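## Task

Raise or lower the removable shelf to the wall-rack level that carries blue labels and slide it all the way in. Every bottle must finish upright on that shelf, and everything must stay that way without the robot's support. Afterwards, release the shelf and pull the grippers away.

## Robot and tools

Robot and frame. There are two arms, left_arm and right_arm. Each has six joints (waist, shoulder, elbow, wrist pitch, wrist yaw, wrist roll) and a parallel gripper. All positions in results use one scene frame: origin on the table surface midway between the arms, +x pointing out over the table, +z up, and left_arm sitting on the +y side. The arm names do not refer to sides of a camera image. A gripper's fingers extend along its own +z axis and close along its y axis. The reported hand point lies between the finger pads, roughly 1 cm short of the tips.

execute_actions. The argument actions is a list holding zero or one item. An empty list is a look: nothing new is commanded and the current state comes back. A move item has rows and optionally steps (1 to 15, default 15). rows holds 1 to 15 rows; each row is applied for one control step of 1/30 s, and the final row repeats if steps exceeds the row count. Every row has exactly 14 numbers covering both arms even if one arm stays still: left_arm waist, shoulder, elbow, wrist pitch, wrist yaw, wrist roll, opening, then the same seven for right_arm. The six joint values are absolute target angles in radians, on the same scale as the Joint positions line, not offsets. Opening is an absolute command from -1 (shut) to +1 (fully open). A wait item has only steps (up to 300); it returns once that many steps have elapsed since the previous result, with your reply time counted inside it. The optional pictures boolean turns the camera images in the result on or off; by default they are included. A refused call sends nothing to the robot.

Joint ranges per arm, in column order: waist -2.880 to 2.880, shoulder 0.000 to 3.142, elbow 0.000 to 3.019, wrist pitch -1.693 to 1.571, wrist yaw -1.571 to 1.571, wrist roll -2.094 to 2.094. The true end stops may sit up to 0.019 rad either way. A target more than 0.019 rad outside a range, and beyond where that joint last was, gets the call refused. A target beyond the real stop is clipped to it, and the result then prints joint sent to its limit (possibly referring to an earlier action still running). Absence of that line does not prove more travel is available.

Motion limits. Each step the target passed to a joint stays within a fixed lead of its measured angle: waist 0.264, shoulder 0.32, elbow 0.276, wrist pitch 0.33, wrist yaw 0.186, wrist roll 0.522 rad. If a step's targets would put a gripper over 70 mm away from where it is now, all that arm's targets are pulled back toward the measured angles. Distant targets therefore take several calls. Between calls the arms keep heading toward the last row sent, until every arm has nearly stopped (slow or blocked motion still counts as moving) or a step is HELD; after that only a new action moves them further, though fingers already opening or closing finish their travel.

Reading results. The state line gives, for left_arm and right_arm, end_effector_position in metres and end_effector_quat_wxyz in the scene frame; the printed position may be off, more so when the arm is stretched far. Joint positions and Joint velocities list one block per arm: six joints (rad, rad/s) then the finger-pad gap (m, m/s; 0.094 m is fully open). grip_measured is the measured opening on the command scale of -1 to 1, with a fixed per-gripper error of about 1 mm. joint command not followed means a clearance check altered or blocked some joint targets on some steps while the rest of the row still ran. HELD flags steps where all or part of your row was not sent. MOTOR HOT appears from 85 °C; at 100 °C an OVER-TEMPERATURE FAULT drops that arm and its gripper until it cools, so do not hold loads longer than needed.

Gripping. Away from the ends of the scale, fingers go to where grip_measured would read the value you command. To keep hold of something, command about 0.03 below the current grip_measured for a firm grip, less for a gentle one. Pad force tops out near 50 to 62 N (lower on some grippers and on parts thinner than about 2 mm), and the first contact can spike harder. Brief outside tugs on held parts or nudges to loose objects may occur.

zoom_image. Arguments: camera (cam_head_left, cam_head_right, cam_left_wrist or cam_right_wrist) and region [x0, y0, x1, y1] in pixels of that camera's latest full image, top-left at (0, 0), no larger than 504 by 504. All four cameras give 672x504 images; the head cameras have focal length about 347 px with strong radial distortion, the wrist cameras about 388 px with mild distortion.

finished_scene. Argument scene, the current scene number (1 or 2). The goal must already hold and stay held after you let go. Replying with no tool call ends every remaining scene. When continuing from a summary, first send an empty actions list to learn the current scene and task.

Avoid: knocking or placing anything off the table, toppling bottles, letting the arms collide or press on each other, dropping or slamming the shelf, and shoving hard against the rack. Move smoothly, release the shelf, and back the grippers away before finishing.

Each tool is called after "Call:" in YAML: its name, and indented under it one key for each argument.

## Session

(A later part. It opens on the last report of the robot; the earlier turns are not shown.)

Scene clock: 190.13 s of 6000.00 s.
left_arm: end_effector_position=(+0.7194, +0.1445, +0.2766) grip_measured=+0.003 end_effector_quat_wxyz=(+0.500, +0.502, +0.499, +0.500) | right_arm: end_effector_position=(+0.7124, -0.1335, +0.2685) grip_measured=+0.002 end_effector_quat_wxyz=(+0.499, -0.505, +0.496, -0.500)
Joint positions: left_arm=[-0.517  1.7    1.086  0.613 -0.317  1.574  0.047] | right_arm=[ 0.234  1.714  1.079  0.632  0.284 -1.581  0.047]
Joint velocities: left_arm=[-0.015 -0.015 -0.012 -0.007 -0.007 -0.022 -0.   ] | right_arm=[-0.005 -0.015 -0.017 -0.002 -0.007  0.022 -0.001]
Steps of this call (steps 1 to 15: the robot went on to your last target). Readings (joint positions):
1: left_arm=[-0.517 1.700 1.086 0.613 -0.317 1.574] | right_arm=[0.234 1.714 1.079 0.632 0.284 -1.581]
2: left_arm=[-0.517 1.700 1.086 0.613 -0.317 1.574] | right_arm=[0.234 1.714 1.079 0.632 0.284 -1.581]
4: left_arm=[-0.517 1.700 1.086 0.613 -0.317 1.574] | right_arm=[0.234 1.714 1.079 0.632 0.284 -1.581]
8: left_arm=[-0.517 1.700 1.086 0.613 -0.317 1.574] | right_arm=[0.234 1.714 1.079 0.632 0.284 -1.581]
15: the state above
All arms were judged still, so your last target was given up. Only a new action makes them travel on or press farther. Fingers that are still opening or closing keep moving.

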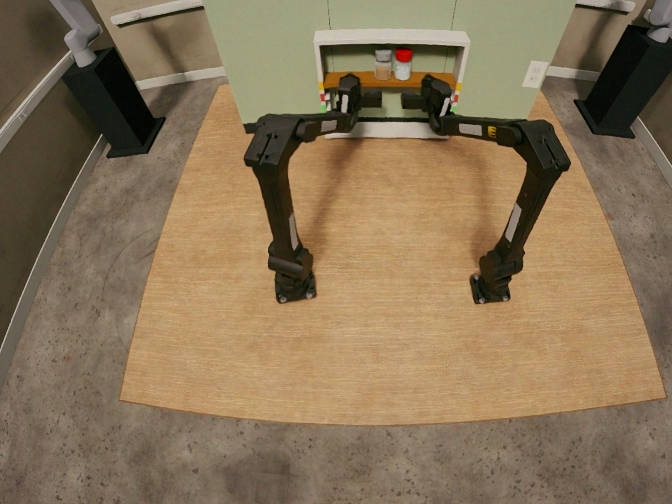

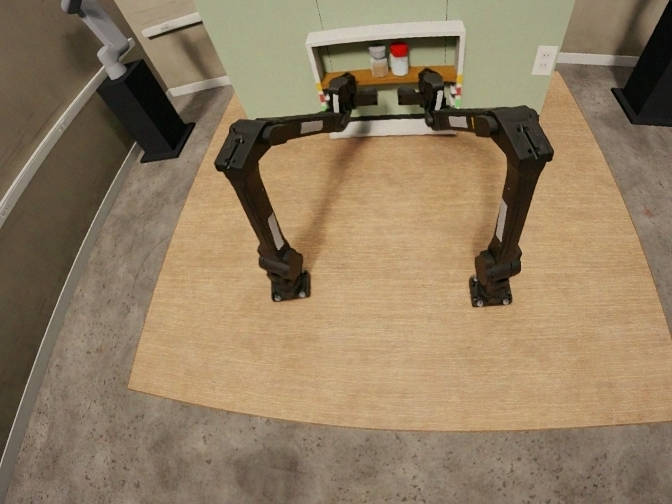

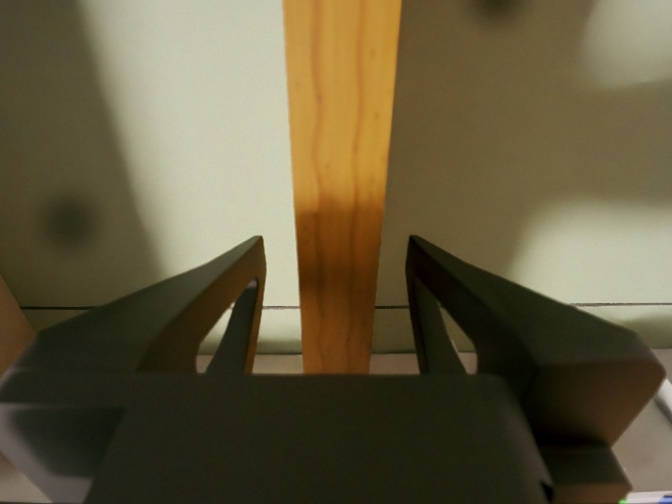

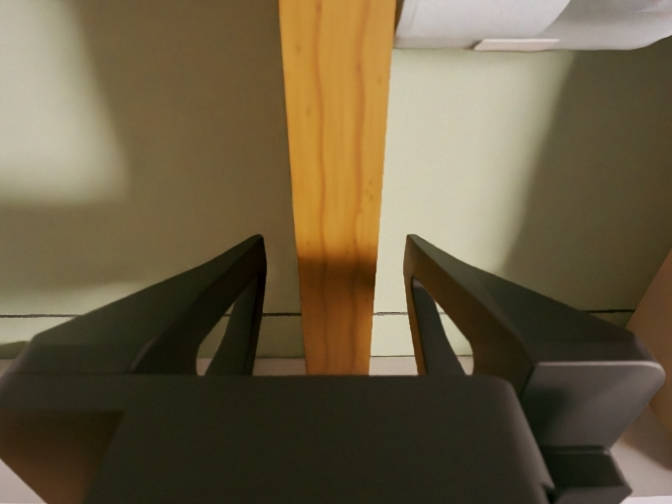

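Call:
execute_actions:
  actions:
    - {"rows": [[-0.5100,1.7225,1.1348,0.6007,-0.3128,1.588,-0.1, 0.2242,1.7355,1.1282,0.6202,0.2808,-1.589,-0.1],[-0.5100,1.7225,1.1348,0.6007,-0.3128,1.588,-0.2, 0.2242,1.7355,1.1282,0.6202,0.2808,-1.589,-0.2],[-0.5100,1.7225,1.1348,0.6007,-0.3128,1.588,-0.3, 0.2242,1.7355,1.1282,0.6202,0.2808,-1.589,-0.3],[-0.5100,1.7225,1.1348,0.6007,-0.3128,1.588,-0.4, 0.2242,1.7355,1.1282,0.6202,0.2808,-1.589,-0.4],[-0.5100,1.7225,1.1348,0.6007,-0.3128,1.588,-0.47, 0.2242,1.7355,1.1282,0.6202,0.2808,-1.589,-0.47],[-0.5100,1.7225,1.1348,0.6007,-0.3128,1.588,-0.52, 0.2242,1.7355,1.1282,0.6202,0.2808,-1.589,-0.52],[-0.5100,1.7225,1.1348,0.6007,-0.3128,1.588,-0.56, 0.2242,1.7355,1.1282,0.6202,0.2808,-1.589,-0.55],[-0.5100,1.7225,1.1348,0.6007,-0.3128,1.588,-0.585, 0.2242,1.7355,1.1282,0.6202,0.2808,-1.589,-0.575],[-0.5100,1.7225,1.1348,0.6007,-0.3128,1.588,-0.605, 0.2242,1.7355,1.1282,0.6202,0.2808,-1.589,-0.595],[-0.5100,1.7225,1.1348,0.6007,-0.3128,1.588,-0.62, 0.2242,1.7355,1.1282,0.6202,0.2808,-1.589,-0.61],[-0.5100,1.7225,1.1348,0.6007,-0.3128,1.588,-0.635, 0.2242,1.7355,1.1282,0.6202,0.2808,-1.589,-0.625],[-0.5100,1.7225,1.1348,0.6007,-0.3128,1.588,-0.65, 0.2242,1.7355,1.1282,0.6202,0.2808,-1.589,-0.64],[-0.5100,1.7225,1.1348,0.6007,-0.3128,1.588,-0.66, 0.2242,1.7355,1.1282,0.6202,0.2808,-1.589,-0.65],[-0.5100,1.7225,1.1348,0.6007,-0.3128,1.588,-0.67, 0.2242,1.7355,1.1282,0.6202,0.2808,-1.589,-0.66]], "steps": 15}
  pictures: false

Call:
execute_actions:
  actions:
    - {"steps": 15}

Scene clock: 200.47 s of 6000.00 s.
left_arm: end_effector_position=(+0.7194, +0.1445, +0.2766) grip_measured=-0.638 end_effector_quat_wxyz=(+0.499, +0.502, +0.498, +0.500) | right_arm: end_effector_position=(+0.7124, -0.1335, +0.2685) grip_measured=-0.626 end_effector_quat_wxyz=(+0.498, -0.506, +0.495, -0.501)
Joint positions: left_arm=[-0.517  1.7    1.086  0.612 -0.317  1.575  0.017] | right_arm=[ 0.234  1.714  1.079  0.632  0.284 -1.583  0.018]
Joint velocities: left_arm=[-0.015 -0.005 -0.002 -0.007  0.022  0.007  0.   ] | right_arm=[-0.005  0.005 -0.002  0.007 -0.022  0.066 -0.001]
Steps of this call (steps 1 to 90: nothing new was sent; then 6.83 s passed at rest; steps 91 to 105: all 15 steps of this action). Readings (joint positions):
91: left_arm=[-0.517 1.700 1.086 0.613 -0.317 1.574] | right_arm=[0.234 1.714 1.079 0.632 0.284 -1.581]
92: left_arm=[-0.517 1.700 1.086 0.613 -0.317 1.574] | right_arm=[0.234 1.714 1.079 0.632 0.284 -1.581]
94: left_arm=[-0.517 1.700 1.086 0.613 -0.317 1.574] | right_arm=[0.234 1.714 1.079 0.632 0.284 -1.581]
98: left_arm=[-0.517 1.700 1.086 0.613 -0.317 1.574] | right_arm=[0.234 1.714 1.079 0.632 0.284 -1.581]
105: the state above

Scene clock: 200.97 s of 6000.00 s.
left_arm: end_effector_position=(+0.7194, +0.1445, +0.2766) grip_measured=-0.638 end_effector_quat_wxyz=(+0.499, +0.502, +0.498, +0.500) | right_arm: end_effector_position=(+0.7124, -0.1335, +0.2685) grip_measured=-0.626 end_effector_quat_wxyz=(+0.498, -0.506, +0.495, -0.501)
Joint positions: left_arm=[-0.517  1.7    1.086  0.612 -0.317  1.575  0.017] | right_arm=[ 0.234  1.714  1.079  0.632  0.284 -1.583  0.018]
Joint velocities: left_arm=[-0.005 -0.015  0.002  0.012 -0.022 -0.081 -0.   ] | right_arm=[-0.015 -0.005  0.002 -0.012 -0.051 -0.007  0.001]
Steps of this call (steps 1 to 15: the robot went on to your last target). Readings (joint positions):
1: left_arm=[-0.517 1.700 1.086 0.612 -0.317 1.575] | right_arm=[0.234 1.714 1.079 0.632 0.284 -1.583]
2: left_arm=[-0.517 1.700 1.086 0.612 -0.317 1.575] | right_arm=[0.234 1.714 1.079 0.632 0.284 -1.583]
4: left_arm=[-0.517 1.700 1.086 0.612 -0.317 1.575] | right_arm=[0.234 1.714 1.079 0.632 0.284 -1.583]
8: left_arm=[-0.517 1.700 1.086 0.612 -0.317 1.575] | right_arm=[0.234 1.714 1.079 0.632 0.284 -1.583]
15: the state above
All arms were judged still, so your last target was given up. Only a new action makes them travel on or press farther. Fingers that are still opening or closing keep moving.

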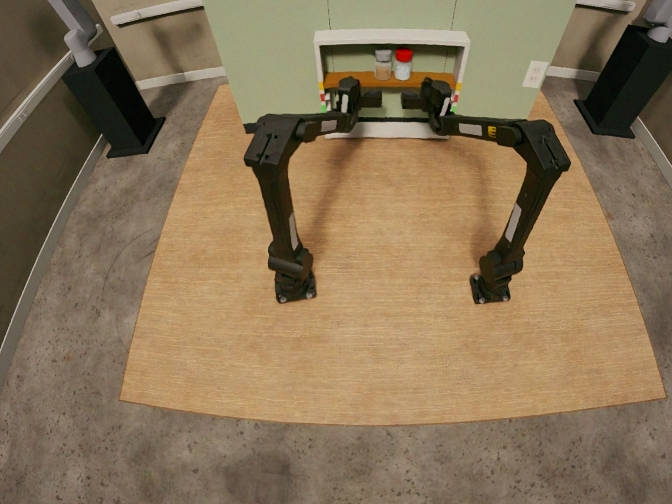

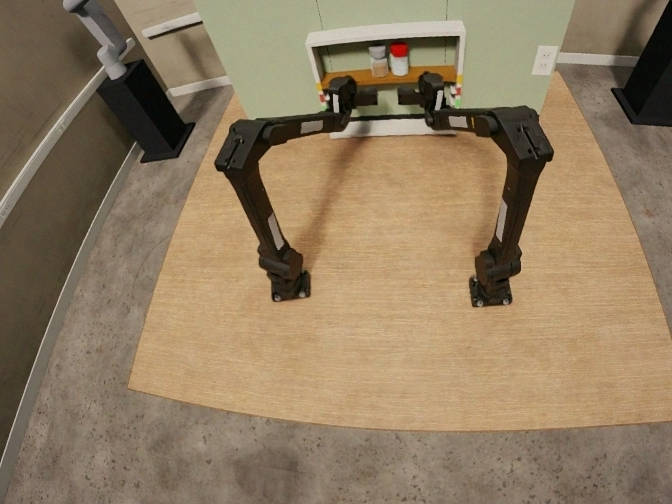

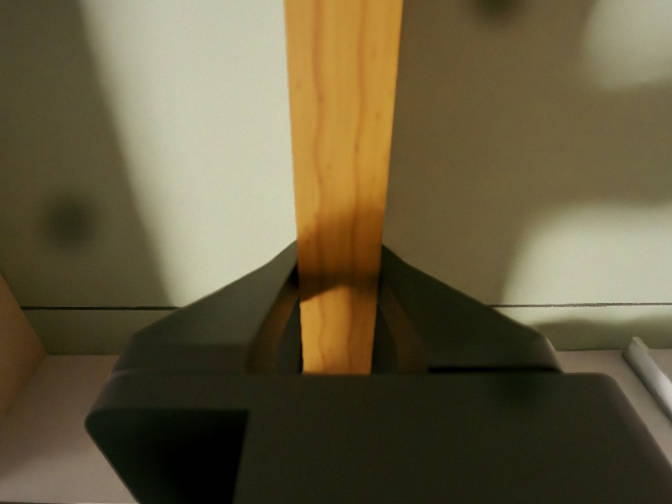

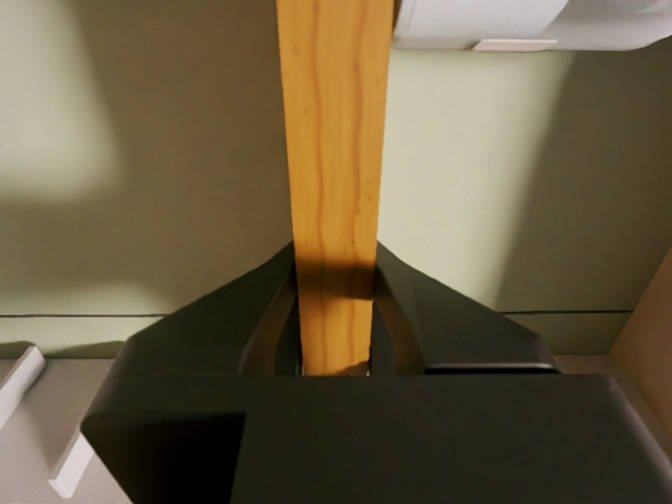

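Call:
execute_actions:
  actions:
    - {"rows": [[-0.5110,1.7100,1.1348,0.6060,-0.3135,1.585,-0.67, 0.2255,1.7250,1.1282,0.6250,0.2815,-1.587,-0.66],[-0.5120,1.6980,1.1348,0.6110,-0.3142,1.582,-0.67, 0.2270,1.7150,1.1282,0.6300,0.2822,-1.586,-0.66],[-0.5130,1.6870,1.1348,0.6160,-0.3150,1.580,-0.67, 0.2285,1.7060,1.1282,0.6340,0.2830,-1.585,-0.66],[-0.5140,1.6770,1.1348,0.6200,-0.3157,1.578,-0.67, 0.2300,1.6980,1.1282,0.6380,0.2836,-1.584,-0.66],[-0.5150,1.6680,1.1348,0.6240,-0.3164,1.577,-0.67, 0.2315,1.6910,1.1282,0.6410,0.2841,-1.584,-0.66],[-0.5160,1.6600,1.1348,0.6270,-0.3170,1.577,-0.67, 0.2330,1.6850,1.1282,0.6430,0.2845,-1.584,-0.66],[-0.5170,1.6540,1.1348,0.6290,-0.3175,1.577,-0.67, 0.2340,1.6800,1.1282,0.6450,0.2850,-1.584,-0.66],[-0.5180,1.6490,1.1348,0.6300,-0.3180,1.577,-0.67, 0.2350,1.6760,1.1282,0.6460,0.2855,-1.584,-0.66],[-0.5190,1.6450,1.1348,0.6300,-0.3185,1.577,-0.67, 0.2360,1.6730,1.1282,0.6460,0.2860,-1.584,-0.66],[-0.5200,1.6420,1.1348,0.6300,-0.3190,1.577,-0.67, 0.2370,1.6705,1.1282,0.6460,0.2865,-1.584,-0.66],[-0.5210,1.6390,1.1348,0.6300,-0.3195,1.577,-0.67, 0.2380,1.6680,1.1282,0.6460,0.2870,-1.584,-0.66],[-0.5220,1.6365,1.1348,0.6300,-0.3200,1.577,-0.67, 0.2390,1.6660,1.1282,0.6460,0.2875,-1.584,-0.66],[-0.5225,1.6340,1.1348,0.6300,-0.3205,1.577,-0.67, 0.2400,1.6640,1.1282,0.6460,0.2880,-1.584,-0.66]], "steps": 15}
  pictures: false

Call:
execute_actions:
  actions:
    - {"steps": 15}
  pictures: false

Scene clock: 260.47 s of 6000.00 s.
left_arm: end_effector_position=(+0.7188, +0.1444, +0.2791) grip_measured=-0.638 end_effector_quat_wxyz=(+0.500, +0.501, +0.498, +0.500) | right_arm: end_effector_position=(+0.7118, -0.1336, +0.2713) grip_measured=-0.626 end_effector_quat_wxyz=(+0.499, -0.504, +0.495, -0.501)
Joint positions: left_arm=[-0.517  1.696  1.086  0.612 -0.317  1.575  0.017] | right_arm=[ 0.234  1.71   1.079  0.632  0.284 -1.583  0.018]
Joint velocities: left_arm=[-0.005 -0.015  0.002 -0.007  0.022 -0.022 -0.   ] | right_arm=[ 0.005 -0.005  0.002 -0.007 -0.007  0.007 -0.   ]
Steps of this call (steps 1 to 90: nothing new was sent; then 56.00 s passed at rest; steps 91 to 105: all 15 steps of this action). Readings (joint positions):
91: left_arm=[-0.517 1.700 1.086 0.612 -0.317 1.575] | right_arm=[0.234 1.714 1.079 0.632 0.284 -1.583]
92: left_arm=[-0.517 1.700 1.086 0.612 -0.317 1.575] | right_arm=[0.234 1.714 1.079 0.632 0.284 -1.583]
94: left_arm=[-0.517 1.700 1.086 0.612 -0.317 1.575] | right_arm=[0.234 1.713 1.079 0.632 0.284 -1.583]
98: left_arm=[-0.517 1.698 1.086 0.612 -0.317 1.575] | right_arm=[0.234 1.711 1.079 0.632 0.284 -1.583]
105: the state above

Scene clock: 260.97 s of 6000.00 s.
left_arm: end_effector_position=(+0.7187, +0.1445, +0.2796) grip_measured=-0.638 end_effector_quat_wxyz=(+0.501, +0.501, +0.498, +0.501) | right_arm: end_effector_position=(+0.7117, -0.1337, +0.2716) grip_measured=-0.626 end_effector_quat_wxyz=(+0.499, -0.504, +0.495, -0.501)
Joint positions: left_arm=[-0.517  1.696  1.086  0.612 -0.317  1.575  0.017] | right_arm=[ 0.234  1.709  1.079  0.632  0.284 -1.583  0.018]
Joint velocities: left_arm=[ 0.005  0.005 -0.007  0.002  0.007  0.037 -0.001] | right_arm=[-0.005 -0.015 -0.017 -0.002 -0.051 -0.051 -0.001]
Steps of this call (steps 1 to 15: the robot went on to your last target). Readings (joint positions):
1: left_arm=[-0.517 1.696 1.086 0.612 -0.317 1.575] | right_arm=[0.234 1.710 1.079 0.632 0.284 -1.583]
2: left_arm=[-0.517 1.696 1.086 0.612 -0.317 1.575] | right_arm=[0.234 1.709 1.079 0.632 0.284 -1.583]
4: left_arm=[-0.517 1.696 1.086 0.612 -0.317 1.575] | right_arm=[0.234 1.709 1.079 0.632 0.284 -1.583]
8: left_arm=[-0.517 1.696 1.086 0.612 -0.317 1.575] | right_arm=[0.234 1.709 1.079 0.632 0.284 -1.583]
15: the state above
All arms were judged still, so your last target was given up. Only a new action makes them travel on or press farther. Fingers that are still opening or closing keep moving.

Call:
execute_actions:
  actions:
    - {"rows": [[-0.5225,1.6320,1.1348,0.6300,-0.3205,1.577,-0.67, 0.2400,1.6620,1.1282,0.6460,0.2880,-1.584,-0.66],[-0.5228,1.6300,1.1348,0.6300,-0.3207,1.577,-0.67, 0.2402,1.6600,1.1282,0.6460,0.2882,-1.584,-0.66],[-0.5230,1.6285,1.1348,0.6300,-0.3209,1.577,-0.67, 0.2405,1.6585,1.1282,0.6460,0.2884,-1.584,-0.66],[-0.5232,1.6270,1.1348,0.6300,-0.3211,1.577,-0.67, 0.2407,1.6570,1.1282,0.6460,0.2886,-1.584,-0.66],[-0.5235,1.6255,1.1348,0.6300,-0.3213,1.577,-0.67, 0.2410,1.6555,1.1282,0.6460,0.2888,-1.584,-0.66],[-0.5238,1.6240,1.1348,0.6300,-0.3215,1.577,-0.67, 0.2412,1.6540,1.1282,0.6460,0.2890,-1.584,-0.66],[-0.5240,1.6230,1.1348,0.6300,-0.3217,1.577,-0.67, 0.2415,1.6530,1.1282,0.6460,0.2892,-1.584,-0.66],[-0.5240,1.6220,1.1348,0.6300,-0.3218,1.577,-0.67, 0.2415,1.6520,1.1282,0.6460,0.2893,-1.584,-0.66]], "steps": 15}
  pictures: false

Call:
execute_actions:
  actions:
    - {"steps": 12}

Scene clock: 266.80 s of 6000.00 s.
left_arm: end_effector_position=(+0.7163, +0.1443, +0.2895) grip_measured=-0.638 end_effector_quat_wxyz=(+0.505, +0.497, +0.495, +0.503) | right_arm: end_effector_position=(+0.7094, -0.1338, +0.2817) grip_measured=-0.626 end_effector_quat_wxyz=(+0.503, -0.501, +0.491, -0.504)
Joint positions: left_arm=[-0.519  1.681  1.086  0.612 -0.317  1.576  0.017] | right_arm=[ 0.235  1.693  1.079  0.63   0.284 -1.586  0.018]
Joint velocities: left_arm=[ 0.015 -0.005 -0.007  0.007 -0.051  0.037 -0.001] | right_arm=[ 0.005  0.005 -0.017 -0.002  0.007  0.037 -0.   ]
Steps of this call (steps 1 to 90: nothing new was sent; then 2.33 s passed at rest; steps 91 to 105: all 15 steps of this action). Readings (joint positions):
91: left_arm=[-0.517 1.696 1.086 0.612 -0.317 1.575] | right_arm=[0.234 1.709 1.079 0.631 0.284 -1.583]
92: left_arm=[-0.517 1.696 1.086 0.612 -0.317 1.575] | right_arm=[0.234 1.708 1.079 0.631 0.284 -1.583]
94: left_arm=[-0.517 1.694 1.086 0.612 -0.317 1.575] | right_arm=[0.234 1.707 1.079 0.630 0.284 -1.583]
98: left_arm=[-0.518 1.689 1.086 0.612 -0.317 1.575] | right_arm=[0.234 1.702 1.079 0.630 0.284 -1.583]
105: the state above

Scene clock: 267.20 s of 6000.00 s.
left_arm: end_effector_position=(+0.7163, +0.1443, +0.2895) grip_measured=-0.638 end_effector_quat_wxyz=(+0.505, +0.497, +0.495, +0.503) | right_arm: end_effector_position=(+0.7094, -0.1338, +0.2817) grip_measured=-0.626 end_effector_quat_wxyz=(+0.503, -0.501, +0.491, -0.504)
Joint positions: left_arm=[-0.519  1.681  1.086  0.612 -0.317  1.576  0.017] | right_arm=[ 0.235  1.693  1.079  0.63   0.284 -1.586  0.018]
Joint velocities: left_arm=[-0.005 -0.015  0.012 -0.017  0.066 -0.051 -0.001] | right_arm=[-0.005 -0.015 -0.012  0.012  0.037 -0.007  0.   ]
Steps of this call (steps 1 to 12: the robot went on to your last target). Readings (joint positions):
1: left_arm=[-0.519 1.681 1.086 0.612 -0.317 1.576] | right_arm=[0.235 1.693 1.079 0.630 0.284 -1.586]
2: left_arm=[-0.519 1.681 1.086 0.612 -0.317 1.576] | right_arm=[0.235 1.693 1.079 0.630 0.284 -1.586]
4: left_arm=[-0.519 1.681 1.086 0.612 -0.317 1.576] | right_arm=[0.235 1.693 1.079 0.630 0.284 -1.586]
8: left_arm=[-0.519 1.681 1.086 0.612 -0.317 1.576] | right_arm=[0.235 1.693 1.079 0.630 0.284 -1.586]
12: the state above

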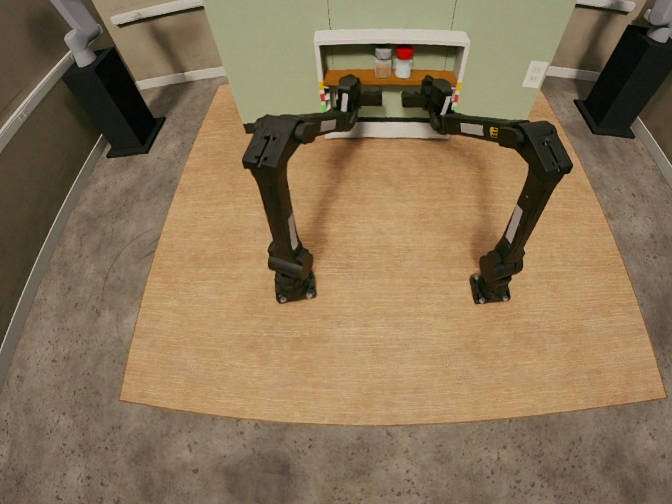

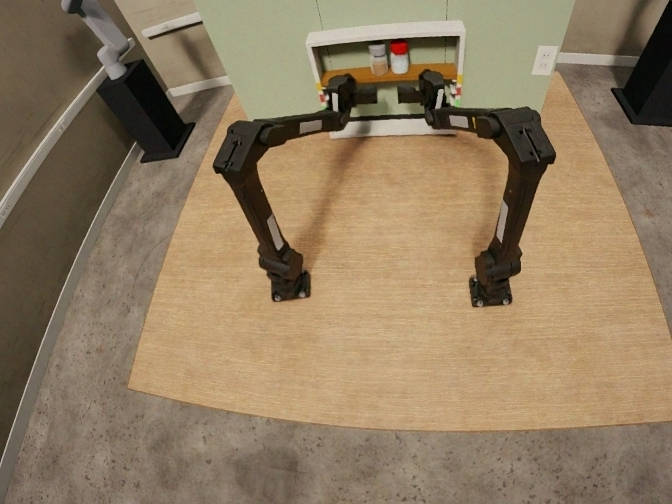

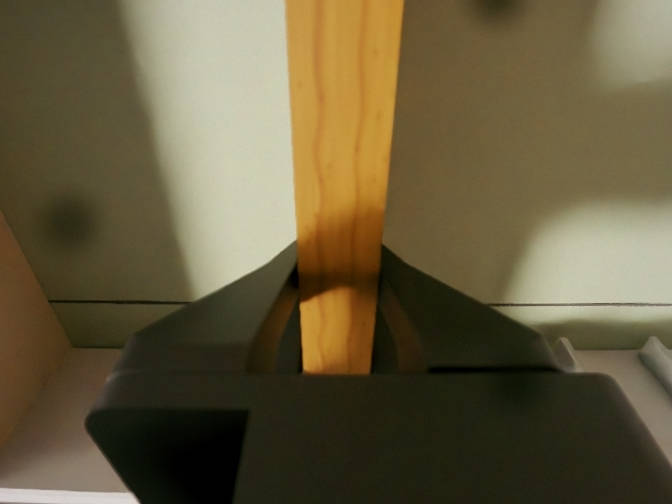

